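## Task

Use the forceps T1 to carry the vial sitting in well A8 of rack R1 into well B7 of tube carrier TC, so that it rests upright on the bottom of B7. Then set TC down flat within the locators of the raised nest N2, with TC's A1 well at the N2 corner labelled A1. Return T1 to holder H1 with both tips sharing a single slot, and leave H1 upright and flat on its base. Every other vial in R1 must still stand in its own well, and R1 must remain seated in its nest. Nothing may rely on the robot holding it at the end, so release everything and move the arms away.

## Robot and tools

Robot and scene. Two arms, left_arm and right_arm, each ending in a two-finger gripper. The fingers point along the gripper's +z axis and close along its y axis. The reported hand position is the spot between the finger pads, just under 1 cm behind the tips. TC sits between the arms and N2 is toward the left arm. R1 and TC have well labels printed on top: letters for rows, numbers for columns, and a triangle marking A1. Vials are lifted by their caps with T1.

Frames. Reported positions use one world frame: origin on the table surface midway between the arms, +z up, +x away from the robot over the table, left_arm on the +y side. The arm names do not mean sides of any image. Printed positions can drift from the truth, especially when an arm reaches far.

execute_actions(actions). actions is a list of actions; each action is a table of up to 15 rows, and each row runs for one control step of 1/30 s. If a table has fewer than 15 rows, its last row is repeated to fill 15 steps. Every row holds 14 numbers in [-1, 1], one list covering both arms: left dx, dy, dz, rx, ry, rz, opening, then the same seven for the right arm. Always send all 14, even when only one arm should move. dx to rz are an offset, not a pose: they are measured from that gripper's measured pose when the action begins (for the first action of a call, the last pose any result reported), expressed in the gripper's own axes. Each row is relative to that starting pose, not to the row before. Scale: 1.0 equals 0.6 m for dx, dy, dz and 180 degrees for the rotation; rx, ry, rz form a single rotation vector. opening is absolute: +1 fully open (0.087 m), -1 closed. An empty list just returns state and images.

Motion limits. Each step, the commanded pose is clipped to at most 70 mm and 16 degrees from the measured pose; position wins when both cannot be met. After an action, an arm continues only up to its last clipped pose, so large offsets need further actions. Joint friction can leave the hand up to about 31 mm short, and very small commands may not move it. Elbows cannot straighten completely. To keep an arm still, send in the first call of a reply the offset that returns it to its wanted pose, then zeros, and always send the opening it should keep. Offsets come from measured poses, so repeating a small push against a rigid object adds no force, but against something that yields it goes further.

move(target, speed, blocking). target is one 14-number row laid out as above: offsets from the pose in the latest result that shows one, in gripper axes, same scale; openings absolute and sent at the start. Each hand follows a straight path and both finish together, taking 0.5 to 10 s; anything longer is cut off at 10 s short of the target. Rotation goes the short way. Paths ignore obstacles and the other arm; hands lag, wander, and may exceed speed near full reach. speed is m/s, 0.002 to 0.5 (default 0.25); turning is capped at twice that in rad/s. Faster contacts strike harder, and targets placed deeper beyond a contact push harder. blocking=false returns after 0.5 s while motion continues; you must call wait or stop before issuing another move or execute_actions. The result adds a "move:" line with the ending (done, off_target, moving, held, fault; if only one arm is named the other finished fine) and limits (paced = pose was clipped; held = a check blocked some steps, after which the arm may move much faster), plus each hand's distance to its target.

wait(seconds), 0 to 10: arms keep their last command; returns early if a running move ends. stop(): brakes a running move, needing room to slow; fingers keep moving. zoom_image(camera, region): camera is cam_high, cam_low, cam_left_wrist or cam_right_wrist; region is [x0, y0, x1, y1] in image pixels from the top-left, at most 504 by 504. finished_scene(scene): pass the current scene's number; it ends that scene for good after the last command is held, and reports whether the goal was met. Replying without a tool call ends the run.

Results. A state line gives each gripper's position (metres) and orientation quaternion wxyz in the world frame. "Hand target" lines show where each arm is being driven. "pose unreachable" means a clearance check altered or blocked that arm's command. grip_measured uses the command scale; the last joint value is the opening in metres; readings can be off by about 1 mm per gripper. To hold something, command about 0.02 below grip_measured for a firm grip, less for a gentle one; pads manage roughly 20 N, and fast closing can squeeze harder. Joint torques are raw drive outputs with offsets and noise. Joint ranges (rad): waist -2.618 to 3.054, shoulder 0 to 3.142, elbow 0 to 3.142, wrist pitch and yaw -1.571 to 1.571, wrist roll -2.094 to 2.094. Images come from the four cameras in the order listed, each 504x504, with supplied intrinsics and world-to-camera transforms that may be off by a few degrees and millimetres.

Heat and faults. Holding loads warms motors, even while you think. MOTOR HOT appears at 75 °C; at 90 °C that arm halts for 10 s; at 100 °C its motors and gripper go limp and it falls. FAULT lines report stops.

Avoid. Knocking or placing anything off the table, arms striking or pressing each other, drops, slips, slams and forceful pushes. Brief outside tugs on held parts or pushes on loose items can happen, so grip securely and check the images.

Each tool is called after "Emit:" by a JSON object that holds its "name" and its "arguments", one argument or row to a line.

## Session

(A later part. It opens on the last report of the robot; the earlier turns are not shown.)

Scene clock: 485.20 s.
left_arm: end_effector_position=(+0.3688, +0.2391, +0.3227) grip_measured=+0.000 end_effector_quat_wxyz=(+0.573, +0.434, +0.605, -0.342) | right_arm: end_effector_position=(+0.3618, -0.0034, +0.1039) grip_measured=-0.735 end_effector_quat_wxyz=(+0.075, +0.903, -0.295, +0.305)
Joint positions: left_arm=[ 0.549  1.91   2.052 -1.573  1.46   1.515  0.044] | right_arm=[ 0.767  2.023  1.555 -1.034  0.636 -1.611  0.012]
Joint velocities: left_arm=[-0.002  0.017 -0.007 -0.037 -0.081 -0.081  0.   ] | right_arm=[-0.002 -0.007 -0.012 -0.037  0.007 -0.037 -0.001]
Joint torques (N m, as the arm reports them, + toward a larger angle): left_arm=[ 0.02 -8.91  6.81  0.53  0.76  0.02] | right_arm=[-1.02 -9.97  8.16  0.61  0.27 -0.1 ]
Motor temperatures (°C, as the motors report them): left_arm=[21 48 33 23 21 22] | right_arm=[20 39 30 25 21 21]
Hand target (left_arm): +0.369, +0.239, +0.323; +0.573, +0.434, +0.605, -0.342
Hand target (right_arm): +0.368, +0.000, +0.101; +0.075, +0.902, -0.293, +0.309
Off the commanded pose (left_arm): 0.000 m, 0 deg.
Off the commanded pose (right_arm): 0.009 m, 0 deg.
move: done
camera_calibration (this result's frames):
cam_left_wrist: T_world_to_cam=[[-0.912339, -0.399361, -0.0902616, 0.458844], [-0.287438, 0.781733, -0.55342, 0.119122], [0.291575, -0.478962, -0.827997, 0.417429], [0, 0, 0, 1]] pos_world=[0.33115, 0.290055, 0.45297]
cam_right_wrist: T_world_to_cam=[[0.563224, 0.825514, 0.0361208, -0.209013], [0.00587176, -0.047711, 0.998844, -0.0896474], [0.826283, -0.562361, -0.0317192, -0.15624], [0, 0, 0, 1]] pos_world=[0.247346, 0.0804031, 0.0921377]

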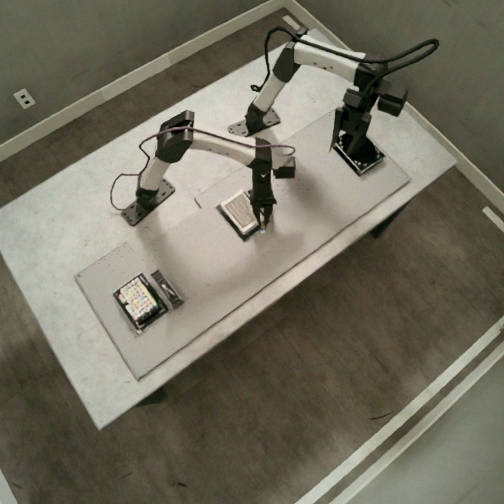

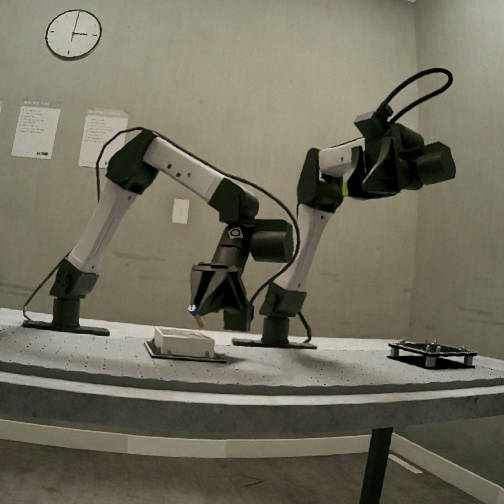

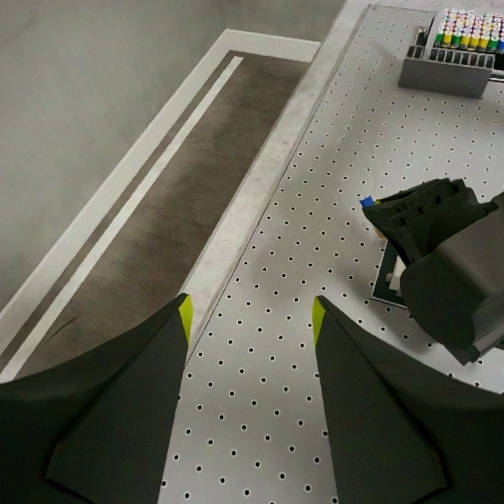

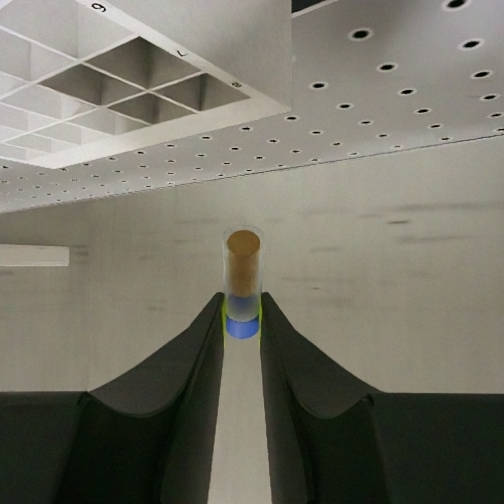

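Emit:
{"name": "move", "arguments": {
  "target": [0,0,0,0,0,0,0, -0.011,0.025,0.058,0,0,0,-0.74],
  "speed": 0.02
}}

Emit:
{"name": "move", "arguments": {
  "target": [0,0,0,0,0,0,0, -0.032,0.029,-0.026,0,0,0,-0.74],
  "speed": 0.01
}}

Emit:
{"name": "zoom_image", "arguments": {
  "camera": "cam_low",
  "region": [130,270,270,370]
}}

Scene clock: 487.80 s.
left_arm: end_effector_position=(+0.3688, +0.2391, +0.3227) grip_measured=+0.000 end_effector_quat_wxyz=(+0.573, +0.434, +0.605, -0.342) | right_arm: end_effector_position=(+0.3671, -0.0187, +0.0720) grip_measured=-0.735 end_effector_quat_wxyz=(+0.077, +0.902, -0.295, +0.305)
Joint positions: left_arm=[ 0.549  1.91   2.052 -1.573  1.46   1.515  0.044] | right_arm=[ 0.732  2.023  1.421 -0.878  0.636 -1.653  0.012]
Joint velocities: left_arm=[-0.007 -0.007  0.017 -0.022 -0.007 -0.007 -0.   ] | right_arm=[ 0.002  0.002 -0.002  0.037  0.051 -0.066 -0.   ]
Joint torques (N m, as the arm reports them, + toward a larger angle): left_arm=[ 0.04 -8.88  6.84  0.53  0.74  0.  ] | right_arm=[ -1.33 -13.25   4.08   0.64   0.15  -0.12]
Motor temperatures (°C, as the motors report them): left_arm=[21 48 33 23 21 22] | right_arm=[20 39 30 24 22 21]
Hand target (left_arm): +0.369, +0.239, +0.323; +0.573, +0.434, +0.605, -0.342
Hand target (right_arm): +0.367, -0.023, +0.072; +0.075, +0.902, -0.295, +0.305
Off the commanded pose (left_arm): 0.000 m, 0 deg.
Off the commanded pose (right_arm): 0.005 m, 0 deg.
move: done
camera_calibration (this result's frames):
cam_left_wrist: T_world_to_cam=[[-0.912339, -0.399361, -0.0902616, 0.458844], [-0.287438, 0.781733, -0.55342, 0.119122], [0.291575, -0.478962, -0.827997, 0.417429], [0, 0, 0, 1]] pos_world=[0.33115, 0.290055, 0.45297]
cam_right_wrist: T_world_to_cam=[[0.564337, 0.824884, 0.0330081, -0.198386], [0.0055587, -0.0437794, 0.999026, -0.0583446], [0.825526, -0.563604, -0.0292916, -0.170111], [0, 0, 0, 1]] pos_world=[0.252712, 0.0652162, 0.0598533]

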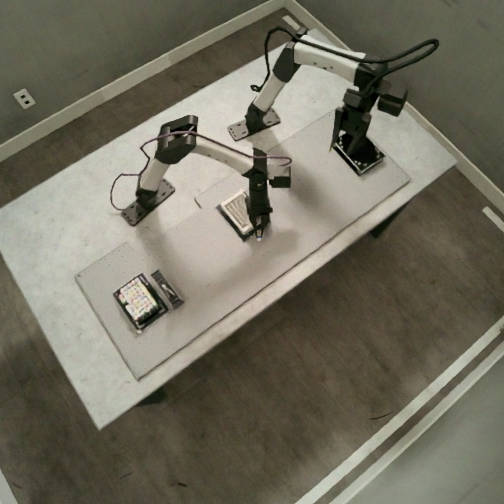

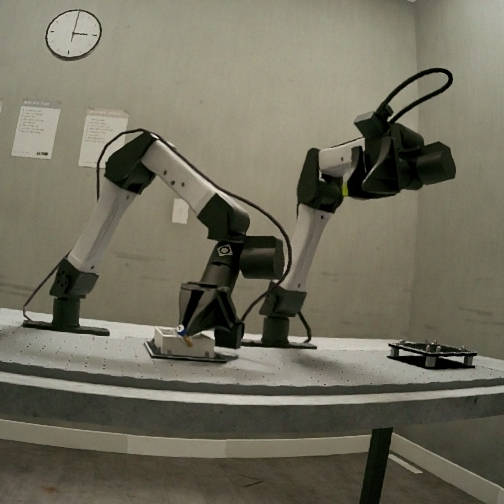

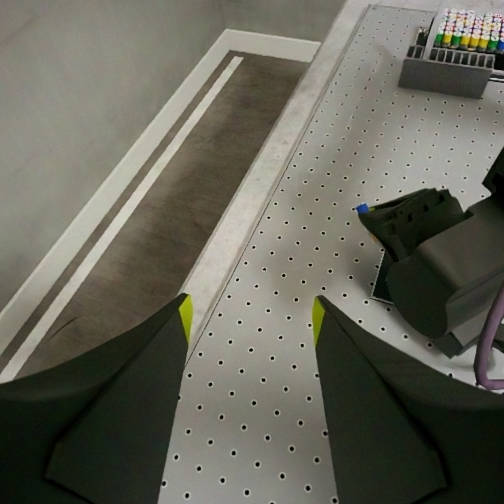

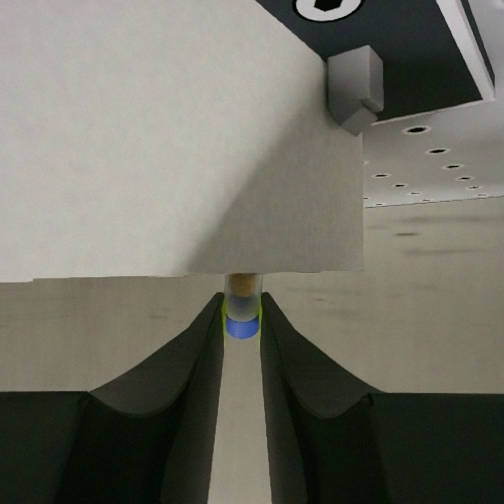

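Scene clock: 491.03 s.
left_arm: end_effector_position=(+0.3688, +0.2391, +0.3227) grip_measured=+0.000 end_effector_quat_wxyz=(+0.573, +0.434, +0.605, -0.342) | right_arm: end_effector_position=(+0.3452, -0.0118, +0.0735) grip_measured=-0.735 end_effector_quat_wxyz=(+0.065, +0.901, -0.299, +0.307)
Joint positions: left_arm=[ 0.549  1.91   2.052 -1.573  1.46   1.515  0.044] | right_arm=[ 0.788  1.987  1.376 -0.886  0.636 -1.582  0.012]
Joint velocities: left_arm=[-0.007  0.007  0.002  0.051 -0.037 -0.037 -0.001] | right_arm=[-0.017  0.002 -0.007  0.007 -0.007  0.066  0.   ]
Joint torques (N m, as the arm reports them, + toward a larger angle): left_arm=[ 0.07 -8.87  6.66  0.54  0.76  0.  ] | right_arm=[  0.04 -12.6    4.     0.35   0.27   0.06]
Motor temperatures (°C, as the motors report them): left_arm=[21 48 33 23 21 22] | right_arm=[20 40 30 24 22 21]
Hand target (left_arm): +0.369, +0.239, +0.323; +0.573, +0.434, +0.605, -0.342
Hand target (right_arm): +0.337, -0.018, +0.072; +0.077, +0.902, -0.295, +0.305
Off the commanded pose (left_arm): 0.000 m, 0 deg.
Off the commanded pose (right_arm): 0.011 m, 1 deg.
move: off_target (right_arm)
camera_calibration (this result's frames):
cam_left_wrist: T_world_to_cam=[[-0.912339, -0.399361, -0.0902616, 0.458844], [-0.287438, 0.781733, -0.55342, 0.119122], [0.291575, -0.478962, -0.827997, 0.417429], [0, 0, 0, 1]] pos_world=[0.33115, 0.290055, 0.45297]
cam_right_wrist: T_world_to_cam=[[0.563923, 0.823766, 0.0583134, -0.193573], [-0.0060903, -0.0664618, 0.99777, -0.0555819], [0.825805, -0.563021, -0.0324624, -0.147958], [0, 0, 0, 1]] pos_world=[0.231006, 0.0724617, 0.0619429]

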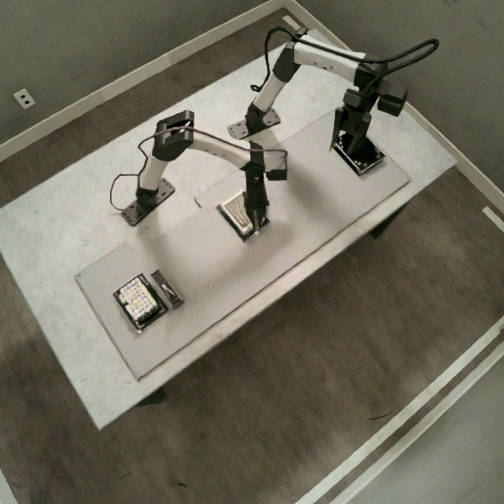

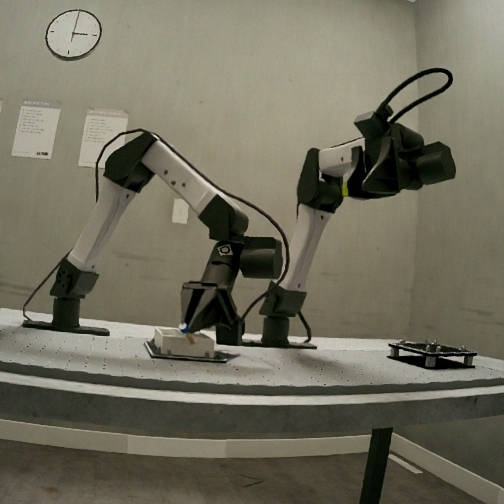

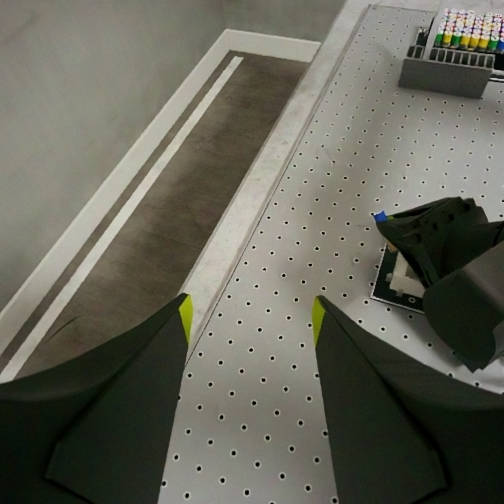

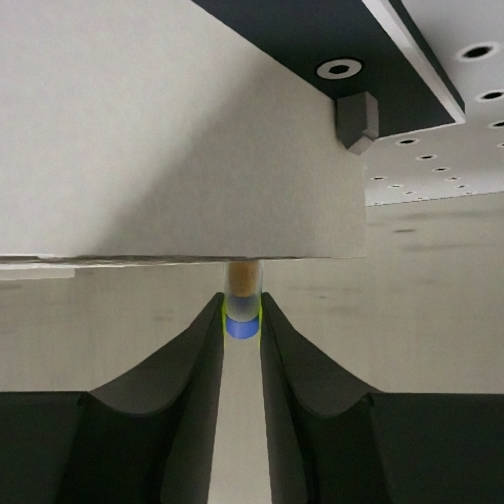

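Region (130, 270, 270, 370) of cam_low's 504x504 image, scaled by 3.600, with more detail than that image has; it fills the top 360 rows of this view, and the rest is white.

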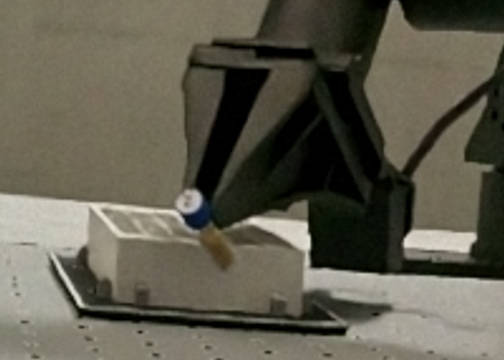

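Continue -x 30 mm.

Emit:
{"name": "move", "arguments": {
  "target": [0,0,0,0,0,0,0, -0.032,0.029,-0.026,0,0,0,-0.738],
  "speed": 0.01
}}

Emit:
{"name": "zoom_image", "arguments": {
  "camera": "cam_low",
  "region": [130,270,270,370]
}}

Scene clock: 494.87 s.
left_arm: end_effector_position=(+0.3688, +0.2391, +0.3227) grip_measured=+0.000 end_effector_quat_wxyz=(+0.573, +0.434, +0.605, -0.342) | right_arm: end_effector_position=(+0.3305, -0.0036, +0.0829) grip_measured=-0.734 end_effector_quat_wxyz=(+0.045, +0.892, -0.307, +0.328)
Joint positions: left_arm=[ 0.549  1.91   2.052 -1.573  1.46   1.515  0.044] | right_arm=[ 0.844  1.954  1.348 -0.883  0.67  -1.508  0.012]
Joint velocities: left_arm=[-0.017  0.007 -0.002 -0.037  0.051 -0.022  0.   ] | right_arm=[-0.007 -0.002  0.007 -0.022  0.037  0.037 -0.   ]
Joint torques (N m, as the arm reports them, + toward a larger angle): left_arm=[ 0.13 -8.86  6.77  0.5   0.73  0.02] | right_arm=[  0.45 -12.04   3.64   0.22  -0.12   0.08]
Motor temperatures (°C, as the motors report them): left_arm=[21 49 33 23 21 22] | right_arm=[20 40 30 24 21 21]
Hand target (left_arm): +0.369, +0.239, +0.323; +0.573, +0.434, +0.605, -0.342
Hand target (right_arm): +0.315, -0.012, +0.073; +0.066, +0.901, -0.299, +0.307
Off the commanded pose (left_arm): 0.000 m, 0 deg.
Off the commanded pose (right_arm): 0.020 m, 4 deg.
move: off_target (right_arm)
camera_calibration (this result's frames):
cam_left_wrist: T_world_to_cam=[[-0.912339, -0.399361, -0.0902616, 0.458844], [-0.287438, 0.781733, -0.55342, 0.119122], [0.291575, -0.478962, -0.827997, 0.417429], [0, 0, 0, 1]] pos_world=[0.33115, 0.290055, 0.45297]
cam_right_wrist: T_world_to_cam=[[0.563794, 0.818195, 0.112662, -0.197087], [-0.0618643, -0.09419, 0.99363, -0.0458955], [0.823595, -0.567172, -0.00248665, -0.132635], [0, 0, 0, 1]] pos_world=[0.217515, 0.0817056, 0.0674776]

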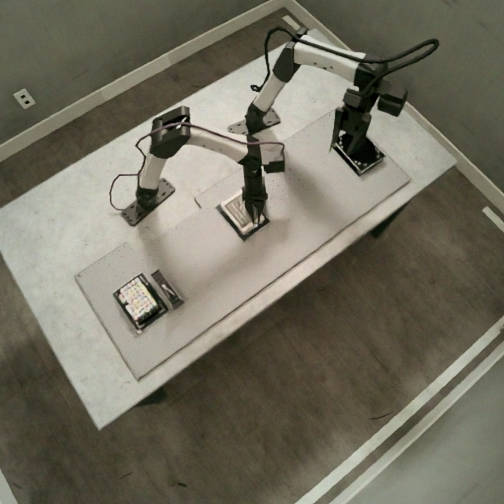

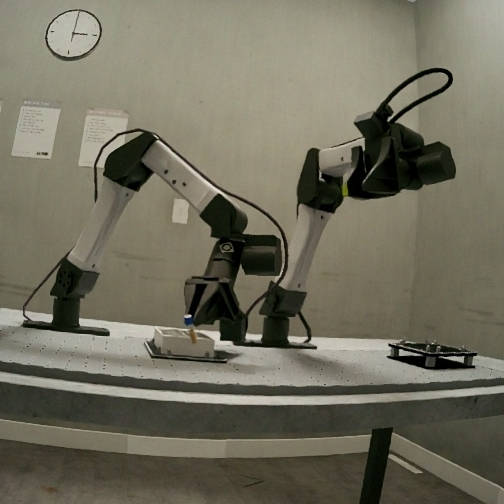

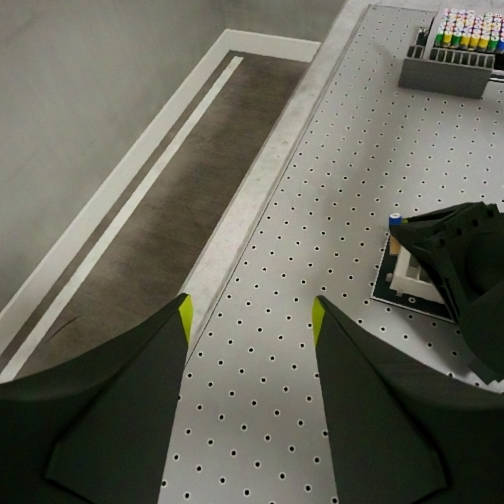

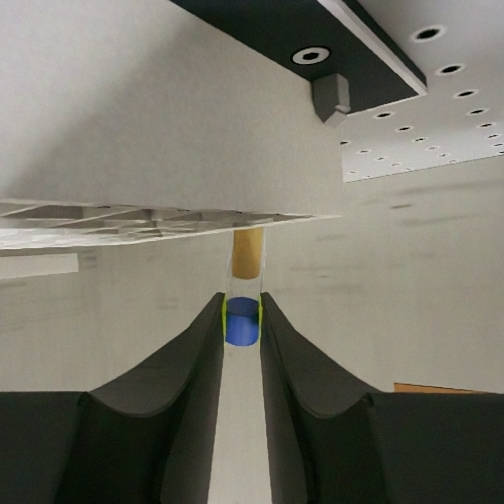

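Region (130, 270, 270, 370) of cam_low's 504x504 image, scaled by 3.600, with more detail than that image has; it fills the top 360 rows of this view, and the rest is white.

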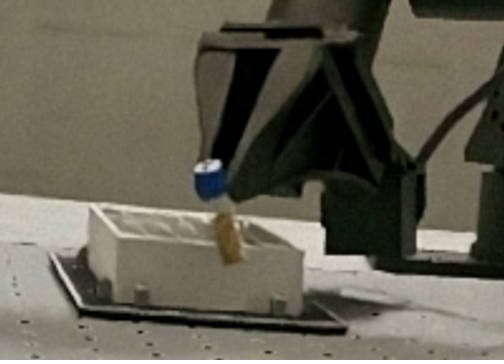

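Emit:
{"name": "move", "arguments": {
  "target": [0,0,0,0,0,0,0, -0.012,0.012,-0.01,0,-0.17,0,-0.738],
  "speed": 0.03
}}

Emit:
{"name": "zoom_image", "arguments": {
  "camera": "cam_low",
  "region": [130,270,270,370]
}}

Scene clock: 504.40 s.
left_arm: end_effector_position=(+0.3688, +0.2391, +0.3227) grip_measured=+0.000 end_effector_quat_wxyz=(+0.573, +0.434, +0.605, -0.342) | right_arm: end_effector_position=(+0.3289, -0.0019, +0.0779) grip_measured=-0.734 end_effector_quat_wxyz=(-0.042, +0.943, -0.312, +0.108)
Joint positions: left_arm=[ 0.549  1.91   2.052 -1.573  1.46   1.515  0.044] | right_arm=[ 0.657  1.856  1.405 -0.951  0.159 -1.705  0.012]
Joint velocities: left_arm=[-0.007  0.007 -0.002 -0.022 -0.022 -0.022 -0.002] | right_arm=[-0.022 -0.002 -0.007  0.037 -0.037  0.007  0.   ]
Joint torques (N m, as the arm reports them, + toward a larger angle): left_arm=[ 0.1  -8.81  6.61  0.56  0.72  0.03] | right_arm=[ -0.89 -12.2    8.09   0.18  -0.37  -0.03]
Motor temperatures (°C, as the motors report them): left_arm=[21 49 33 23 21 22] | right_arm=[20 41 30 24 22 21]
Hand target (left_arm): +0.369, +0.239, +0.323; +0.573, +0.434, +0.605, -0.342
Hand target (right_arm): +0.319, -0.003, +0.084; -0.040, +0.947, -0.307, +0.085
Off the commanded pose (left_arm): 0.000 m, 0 deg.
Off the commanded pose (right_arm): 0.011 m, 3 deg.
move: off_target (right_arm)
camera_calibration (this result's frames):
cam_left_wrist: T_world_to_cam=[[-0.912339, -0.399361, -0.0902616, 0.458844], [-0.287438, 0.781733, -0.55342, 0.119122], [0.291575, -0.478962, -0.827997, 0.417429], [0, 0, 0, 1]] pos_world=[0.33115, 0.290055, 0.45297]
cam_right_wrist: T_world_to_cam=[[0.562831, 0.813359, 0.147202, -0.19939], [0.310861, -0.373302, 0.874077, -0.154662], [0.765889, -0.446199, -0.462947, -0.0752937], [0, 0, 0, 1]] pos_world=[0.217968, 0.070844, 0.12968]

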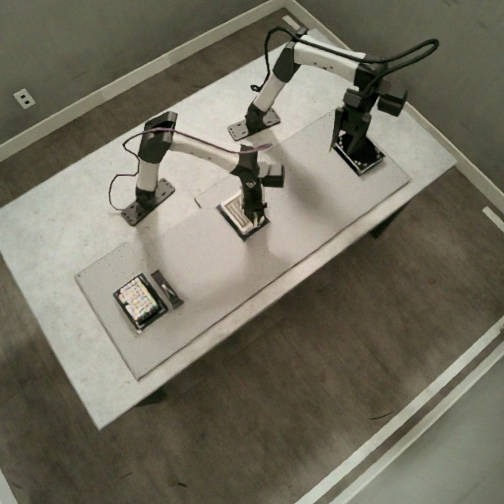

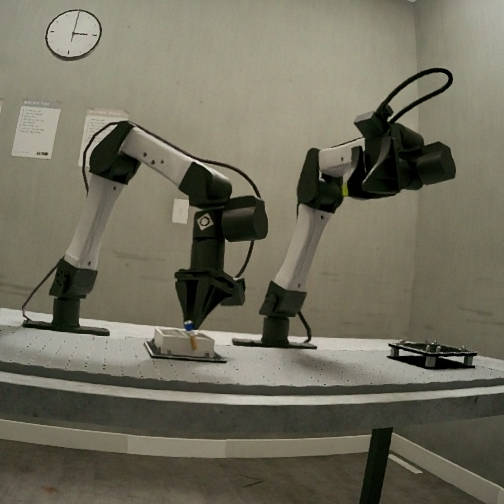

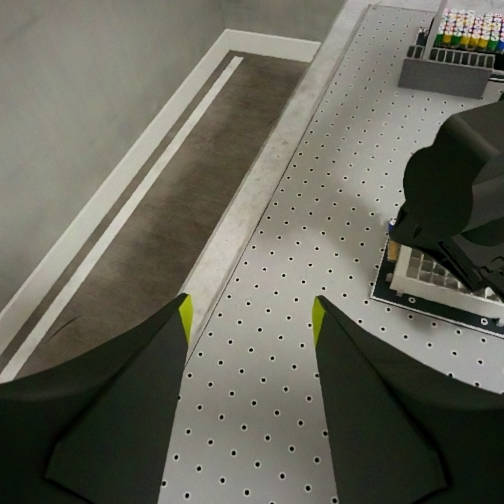

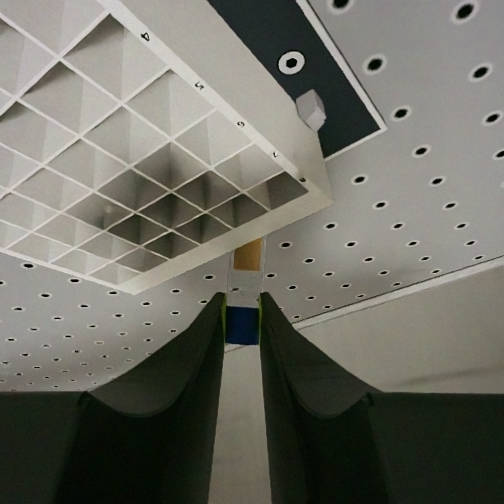

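Region (130, 270, 270, 370) of cam_low's 504x504 image, scaled by 3.600, with more detail than that image has; it fills the top 360 rows of this view, and the rest is white.

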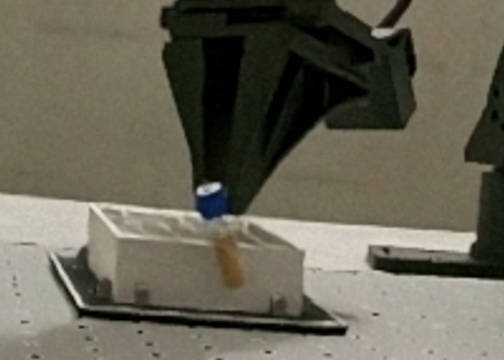

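Emit:
{"name": "move", "arguments": {
  "target": [0,0,0,0,0,0,0, 0.012,-0.01,-0.055,-0.051,0.038,-0.015,-0.755],
  "speed": 0.02
}}

Emit:
{"name": "move", "arguments": {
  "target": [0,0,0,0,0,0,0, -0.052,0.02,-0.012,0,0,0,-0.755],
  "speed": 0.02
}}

Emit:
{"name": "zoom_image", "arguments": {
  "camera": "cam_low",
  "region": [130,270,270,370]
}}

Scene clock: 510.77 s.
left_arm: end_effector_position=(+0.3688, +0.2391, +0.3227) grip_measured=+0.000 end_effector_quat_wxyz=(+0.573, +0.434, +0.605, -0.342) | right_arm: end_effector_position=(+0.3308, -0.0032, +0.1151) grip_measured=-0.744 end_effector_quat_wxyz=(+0.042, +0.943, -0.301, +0.138)
Joint positions: left_arm=[ 0.549  1.91   2.052 -1.573  1.46   1.515  0.044] | right_arm=[ 0.705  1.96   1.671 -1.25   0.287 -1.669  0.011]
Joint velocities: left_arm=[-0.007 -0.007 -0.002 -0.007 -0.051  0.037  0.   ] | right_arm=[-0.012  0.012 -0.002  0.081  0.095 -0.037  0.   ]
Joint torques (N m, as the arm reports them, + toward a larger angle): left_arm=[ 0.01 -8.94  6.71  0.53  0.76  0.05] | right_arm=[ 0.19 -9.34  8.57  0.29  0.18  0.02]
Motor temperatures (°C, as the motors report them): left_arm=[21 49 33 23 21 22] | right_arm=[20 41 31 24 21 21]
Hand target (left_arm): +0.369, +0.239, +0.323; +0.573, +0.434, +0.605, -0.342
Hand target (right_arm): +0.330, -0.002, +0.112; +0.054, +0.942, -0.300, +0.138
Off the commanded pose (left_arm): 0.000 m, 0 deg.
Off the commanded pose (right_arm): 0.003 m, 2 deg.
move: done
camera_calibration (this result's frames):
cam_left_wrist: T_world_to_cam=[[-0.912339, -0.399361, -0.0902616, 0.458844], [-0.287438, 0.781733, -0.55342, 0.119122], [0.291575, -0.478962, -0.827997, 0.417429], [0, 0, 0, 1]] pos_world=[0.33115, 0.290055, 0.45297]
cam_right_wrist: T_world_to_cam=[[0.56226, 0.826956, 0.00273273, -0.187994], [0.306244, -0.211287, 0.928209, -0.192407], [0.768166, -0.521058, -0.372049, -0.0715504], [0, 0, 0, 1]] pos_world=[0.219588, 0.077528, 0.152487]

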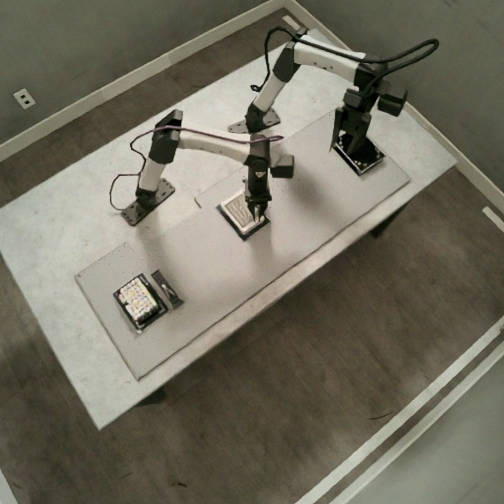

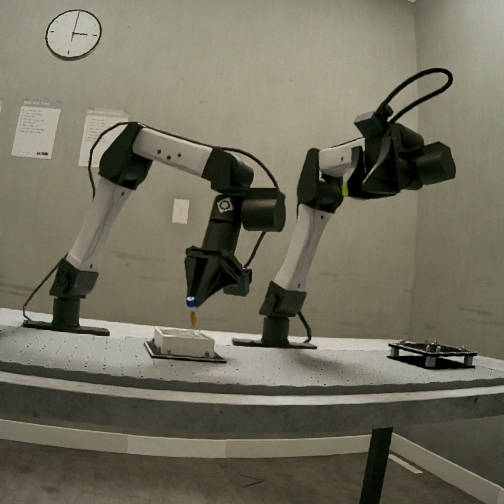

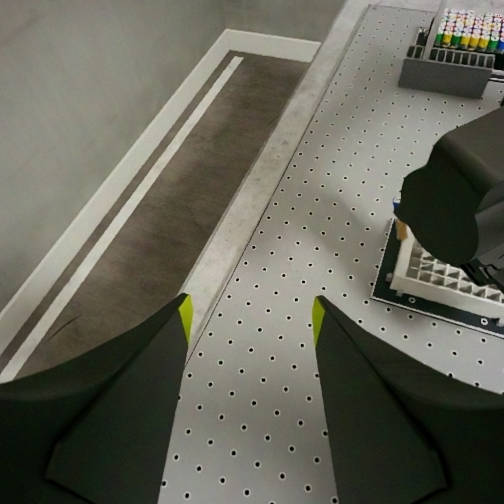

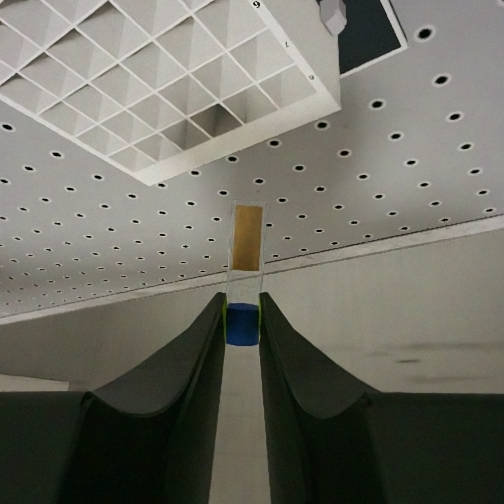

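Scene clock: 512.70 s.
left_arm: end_effector_position=(+0.3688, +0.2391, +0.3227) grip_measured=+0.000 end_effector_quat_wxyz=(+0.573, +0.434, +0.605, -0.342) | right_arm: end_effector_position=(+0.3041, +0.0098, +0.1146) grip_measured=-0.744 end_effector_quat_wxyz=(+0.037, +0.943, -0.300, +0.139)
Joint positions: left_arm=[ 0.549  1.91   2.052 -1.573  1.46   1.515  0.044] | right_arm=[ 0.783  1.93   1.628 -1.249  0.287 -1.592  0.011]
Joint velocities: left_arm=[-0.007 -0.007  0.007  0.007 -0.037 -0.037 -0.   ] | right_arm=[-0.007 -0.002 -0.002 -0.022  0.022 -0.037 -0.001]
Joint torques (N m, as the arm reports them, + toward a larger angle): left_arm=[ 0.07 -8.99  6.8   0.56  0.73  0.02] | right_arm=[ -0.14 -12.37   4.57   0.44   0.05  -0.05]
Motor temperatures (°C, as the motors report them): left_arm=[21 49 33 23 21 22] | right_arm=[20 41 31 24 21 21]
Hand target (left_arm): +0.369, +0.239, +0.323; +0.573, +0.434, +0.605, -0.342
Hand target (right_arm): +0.298, +0.006, +0.113; +0.042, +0.943, -0.301, +0.137
Off the commanded pose (left_arm): 0.000 m, 0 deg.
Off the commanded pose (right_arm): 0.008 m, 1 deg.
move: done
camera_calibration (this result's frames):
cam_left_wrist: T_world_to_cam=[[-0.912339, -0.399361, -0.0902616, 0.458844], [-0.287438, 0.781733, -0.55342, 0.119122], [0.291575, -0.478962, -0.827997, 0.417429], [0, 0, 0, 1]] pos_world=[0.33115, 0.290055, 0.45297]
cam_right_wrist: T_world_to_cam=[[0.559283, 0.828884, 0.0124409, -0.18393], [0.302547, -0.218068, 0.927853, -0.179785], [0.771795, -0.515168, -0.372738, -0.0456034], [0, 0, 0, 1]] pos_world=[0.192459, 0.0897582, 0.152104]

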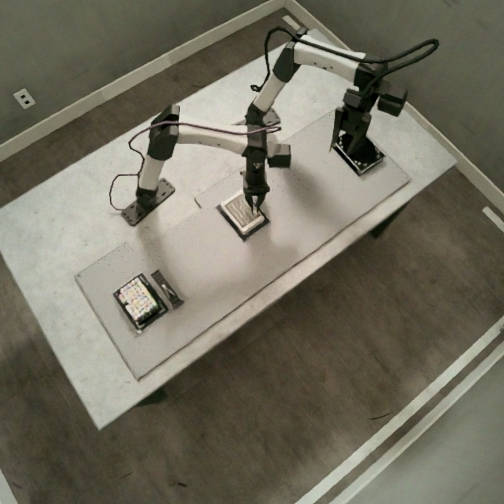

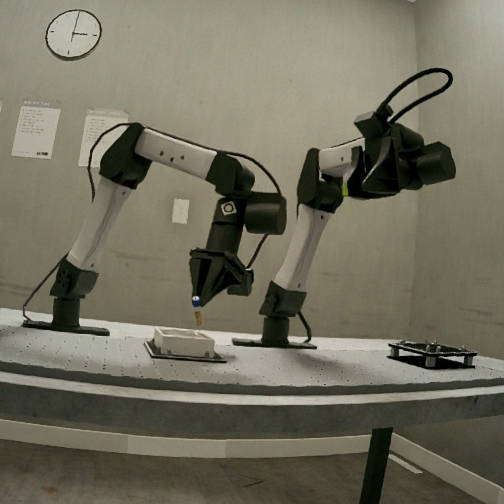

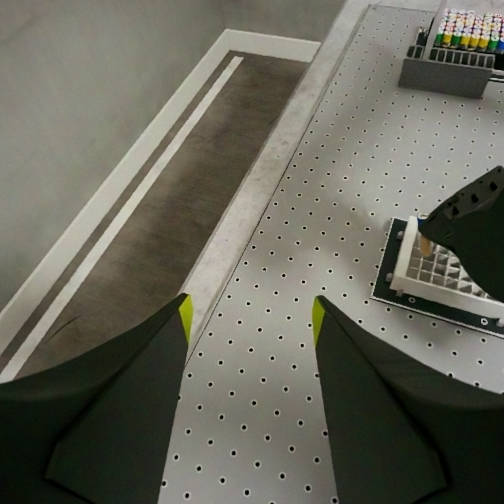

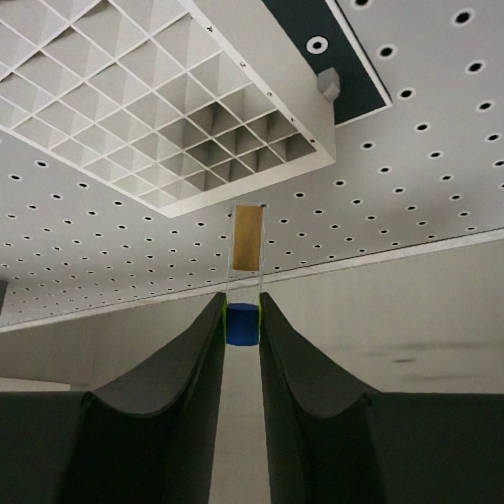

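Region (130, 270, 270, 370) of cam_low's 504x504 image, scaled by 3.600, with more detail than that image has; it fills the top 360 rows of this view, and the rest is white.

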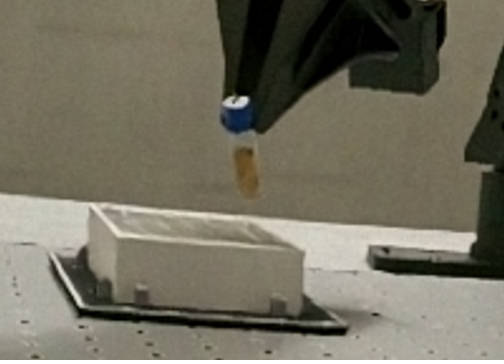

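Descend 18 mm (world down = gripper x -0.31, z 0.95).

Emit:
{"name": "move", "arguments": {
  "target": [0,0,0,0,0,0,0, -0.012,0,0.03,0,0,0,-0.755],
  "speed": 0.01
}}

Emit:
{"name": "zoom_image", "arguments": {
  "camera": "cam_right_wrist",
  "region": [150,80,390,320]
}}

Emit:
{"name": "zoom_image", "arguments": {
  "camera": "cam_left_wrist",
  "region": [364,190,504,310]
}}

Scene clock: 515.53 s.
left_arm: end_effector_position=(+0.3688, +0.2391, +0.3227) grip_measured=+0.000 end_effector_quat_wxyz=(+0.573, +0.434, +0.605, -0.342) | right_arm: end_effector_position=(+0.3061, +0.0124, +0.1053) grip_measured=-0.744 end_effector_quat_wxyz=(+0.028, +0.942, -0.302, +0.142)
Joint positions: left_arm=[ 0.549  1.91   2.052 -1.573  1.46   1.515  0.044] | right_arm=[ 0.783  1.93   1.591 -1.194  0.287 -1.59   0.011]
Joint velocities: left_arm=[ 0.002  0.017 -0.002 -0.022 -0.007 -0.11   0.001] | right_arm=[-0.007  0.007 -0.007 -0.037 -0.037 -0.007 -0.001]
Joint torques (N m, as the arm reports them, + toward a larger angle): left_arm=[ 0.12 -8.81  6.64  0.5   0.74  0.02] | right_arm=[ -0.25 -10.32   4.48   0.59   0.03  -0.01]
Motor temperatures (°C, as the motors report them): left_arm=[21 49 33 23 21 22] | right_arm=[20 41 31 24 21 21]
Hand target (left_arm): +0.369, +0.239, +0.323; +0.573, +0.434, +0.605, -0.342
Hand target (right_arm): +0.303, +0.011, +0.095; +0.037, +0.943, -0.300, +0.139
Off the commanded pose (left_arm): 0.000 m, 0 deg.
Off the commanded pose (right_arm): 0.011 m, 1 deg.
move: off_target (right_arm)
camera_calibration (this result's frames):
cam_left_wrist: T_world_to_cam=[[-0.912339, -0.399361, -0.0902616, 0.458844], [-0.287438, 0.781733, -0.55342, 0.119122], [0.291575, -0.478962, -0.827997, 0.417429], [0, 0, 0, 1]] pos_world=[0.33115, 0.290055, 0.45297]
cam_right_wrist: T_world_to_cam=[[0.560561, 0.827536, 0.0308943, -0.189423], [0.292032, -0.232453, 0.92773, -0.167787], [0.774912, -0.511027, -0.371972, -0.0502821], [0, 0, 0, 1]] pos_world=[0.194146, 0.0920561, 0.142809]

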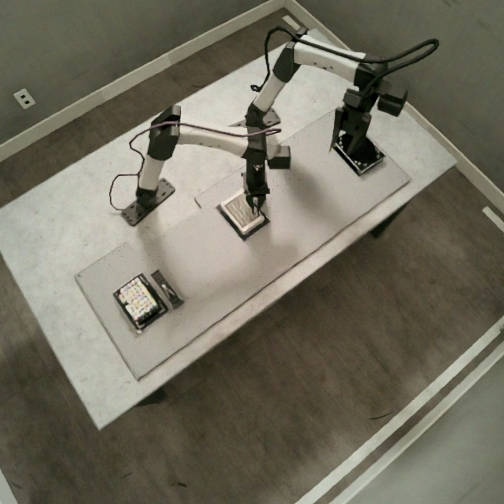

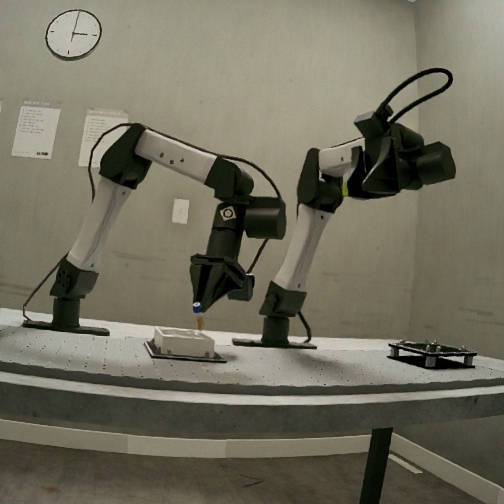

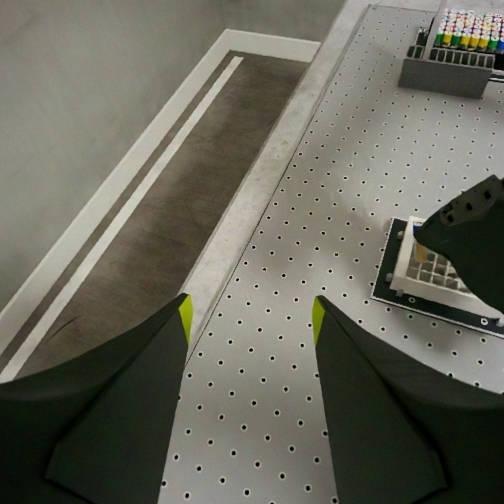

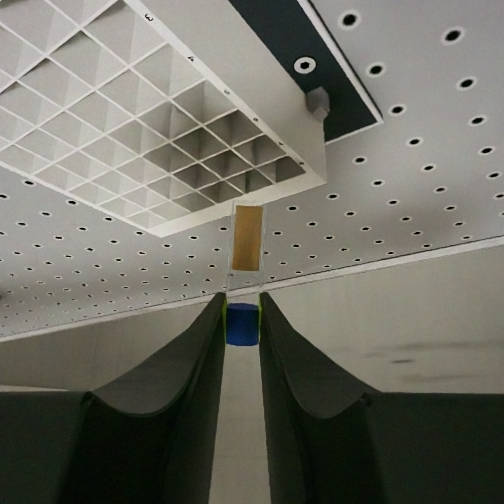

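Region (150, 80, 390, 320) of cam_right_wrist's 504x504 image, scaled by 2.100, with more detail than that image has.

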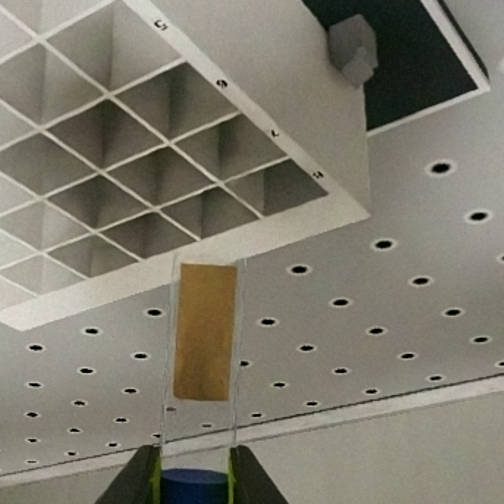

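Region (364, 190, 504, 310) of cam_left_wrist's 504x504 image, scaled by 3.600, with more detail than that image has; it fills the top 432 rows of this view, and the rest is white.

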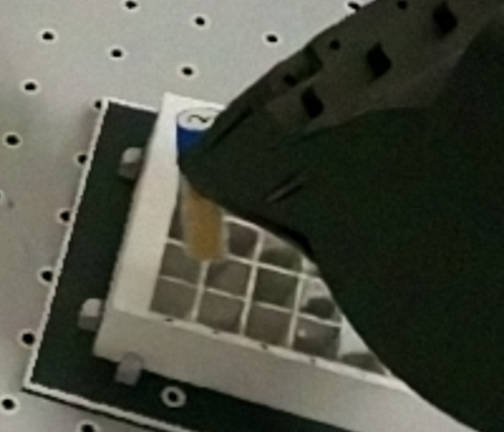

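Emit:
{"name": "move", "arguments": {
  "target": [0,0,0,0,0,0,0, -0.02,0.006,0.022,0,0,0,-0.755],
  "speed": 0.01
}}

Emit:
{"name": "zoom_image", "arguments": {
  "camera": "cam_right_wrist",
  "region": [150,80,390,320]
}}

Emit:
{"name": "zoom_image", "arguments": {
  "camera": "cam_left_wrist",
  "region": [364,190,504,310]
}}

Scene clock: 518.10 s.
left_arm: end_effector_position=(+0.3688, +0.2391, +0.3227) grip_measured=+0.000 end_effector_quat_wxyz=(+0.573, +0.434, +0.605, -0.342) | right_arm: end_effector_position=(+0.3026, +0.0151, +0.0958) grip_measured=-0.744 end_effector_quat_wxyz=(+0.025, +0.942, -0.302, +0.142)
Joint positions: left_arm=[ 0.549  1.91   2.052 -1.573  1.46   1.515  0.044] | right_arm=[ 0.794  1.93   1.553 -1.153  0.287 -1.579  0.011]
Joint velocities: left_arm=[ 0.002 -0.017 -0.022 -0.007 -0.11   0.007 -0.   ] | right_arm=[ 0.002 -0.012  0.002 -0.022  0.007 -0.066 -0.001]
Joint torques (N m, as the arm reports them, + toward a larger angle): left_arm=[ 0.15 -8.95  6.72  0.54  0.73  0.02] | right_arm=[  0.12 -11.3    4.22   0.64   0.04   0.04]
Motor temperatures (°C, as the motors report them): left_arm=[21 49 33 23 21 22] | right_arm=[20 41 30 24 21 21]
Hand target (left_arm): +0.369, +0.239, +0.323; +0.573, +0.434, +0.605, -0.342
Hand target (right_arm): +0.298, +0.014, +0.089; +0.029, +0.942, -0.302, +0.141
Off the commanded pose (left_arm): 0.000 m, 0 deg.
Off the commanded pose (right_arm): 0.008 m, 0 deg.
move: done
camera_calibration (this result's frames):
cam_left_wrist: T_world_to_cam=[[-0.912339, -0.399361, -0.0902616, 0.458844], [-0.287438, 0.781733, -0.55342, 0.119122], [0.291575, -0.478962, -0.827997, 0.417429], [0, 0, 0, 1]] pos_world=[0.33115, 0.290055, 0.45297]
cam_right_wrist: T_world_to_cam=[[0.559745, 0.827847, 0.0368153, -0.189657], [0.289333, -0.236876, 0.927457, -0.156379], [0.776513, -0.508487, -0.372114, -0.0502619], [0, 0, 0, 1]] pos_world=[0.190434, 0.0944069, 0.133314]

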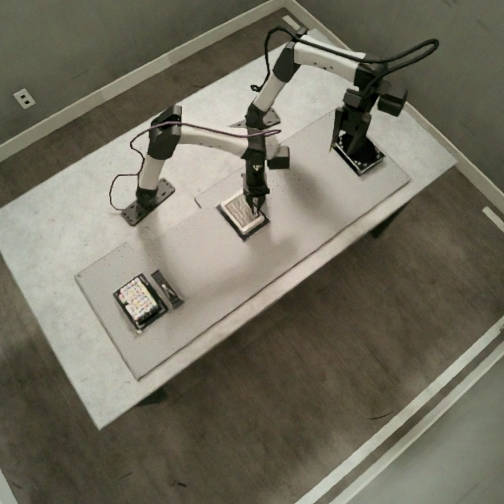

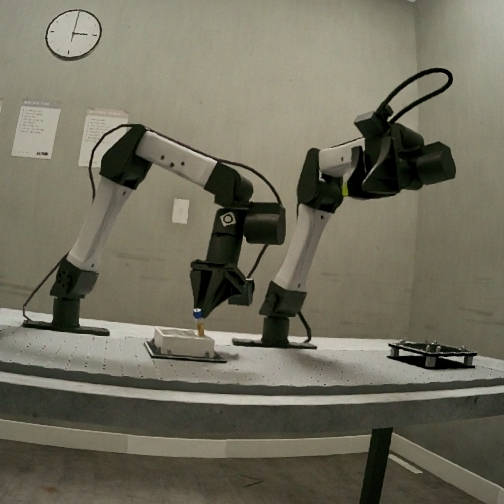

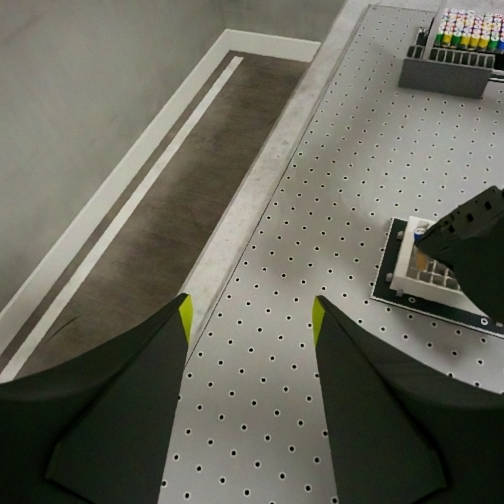

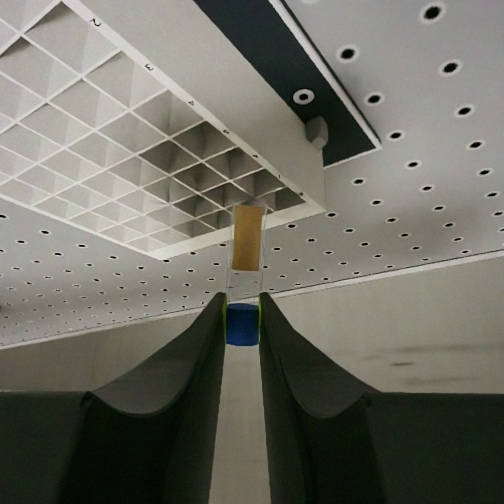

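Region (150, 80, 390, 320) of cam_right_wrist's 504x504 image, scaled by 2.100, with more detail than that image has.

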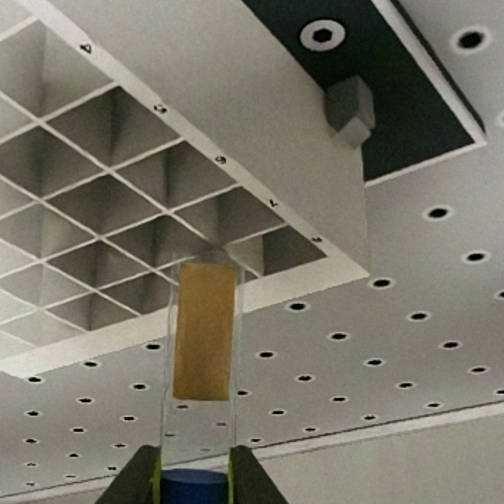

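Region (364, 190, 504, 310) of cam_left_wrist's 504x504 image, scaled by 3.600, with more detail than that image has; it fills the top 432 rows of this view, and the rest is white.

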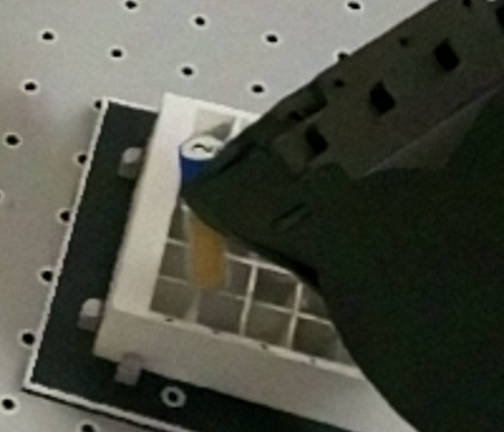

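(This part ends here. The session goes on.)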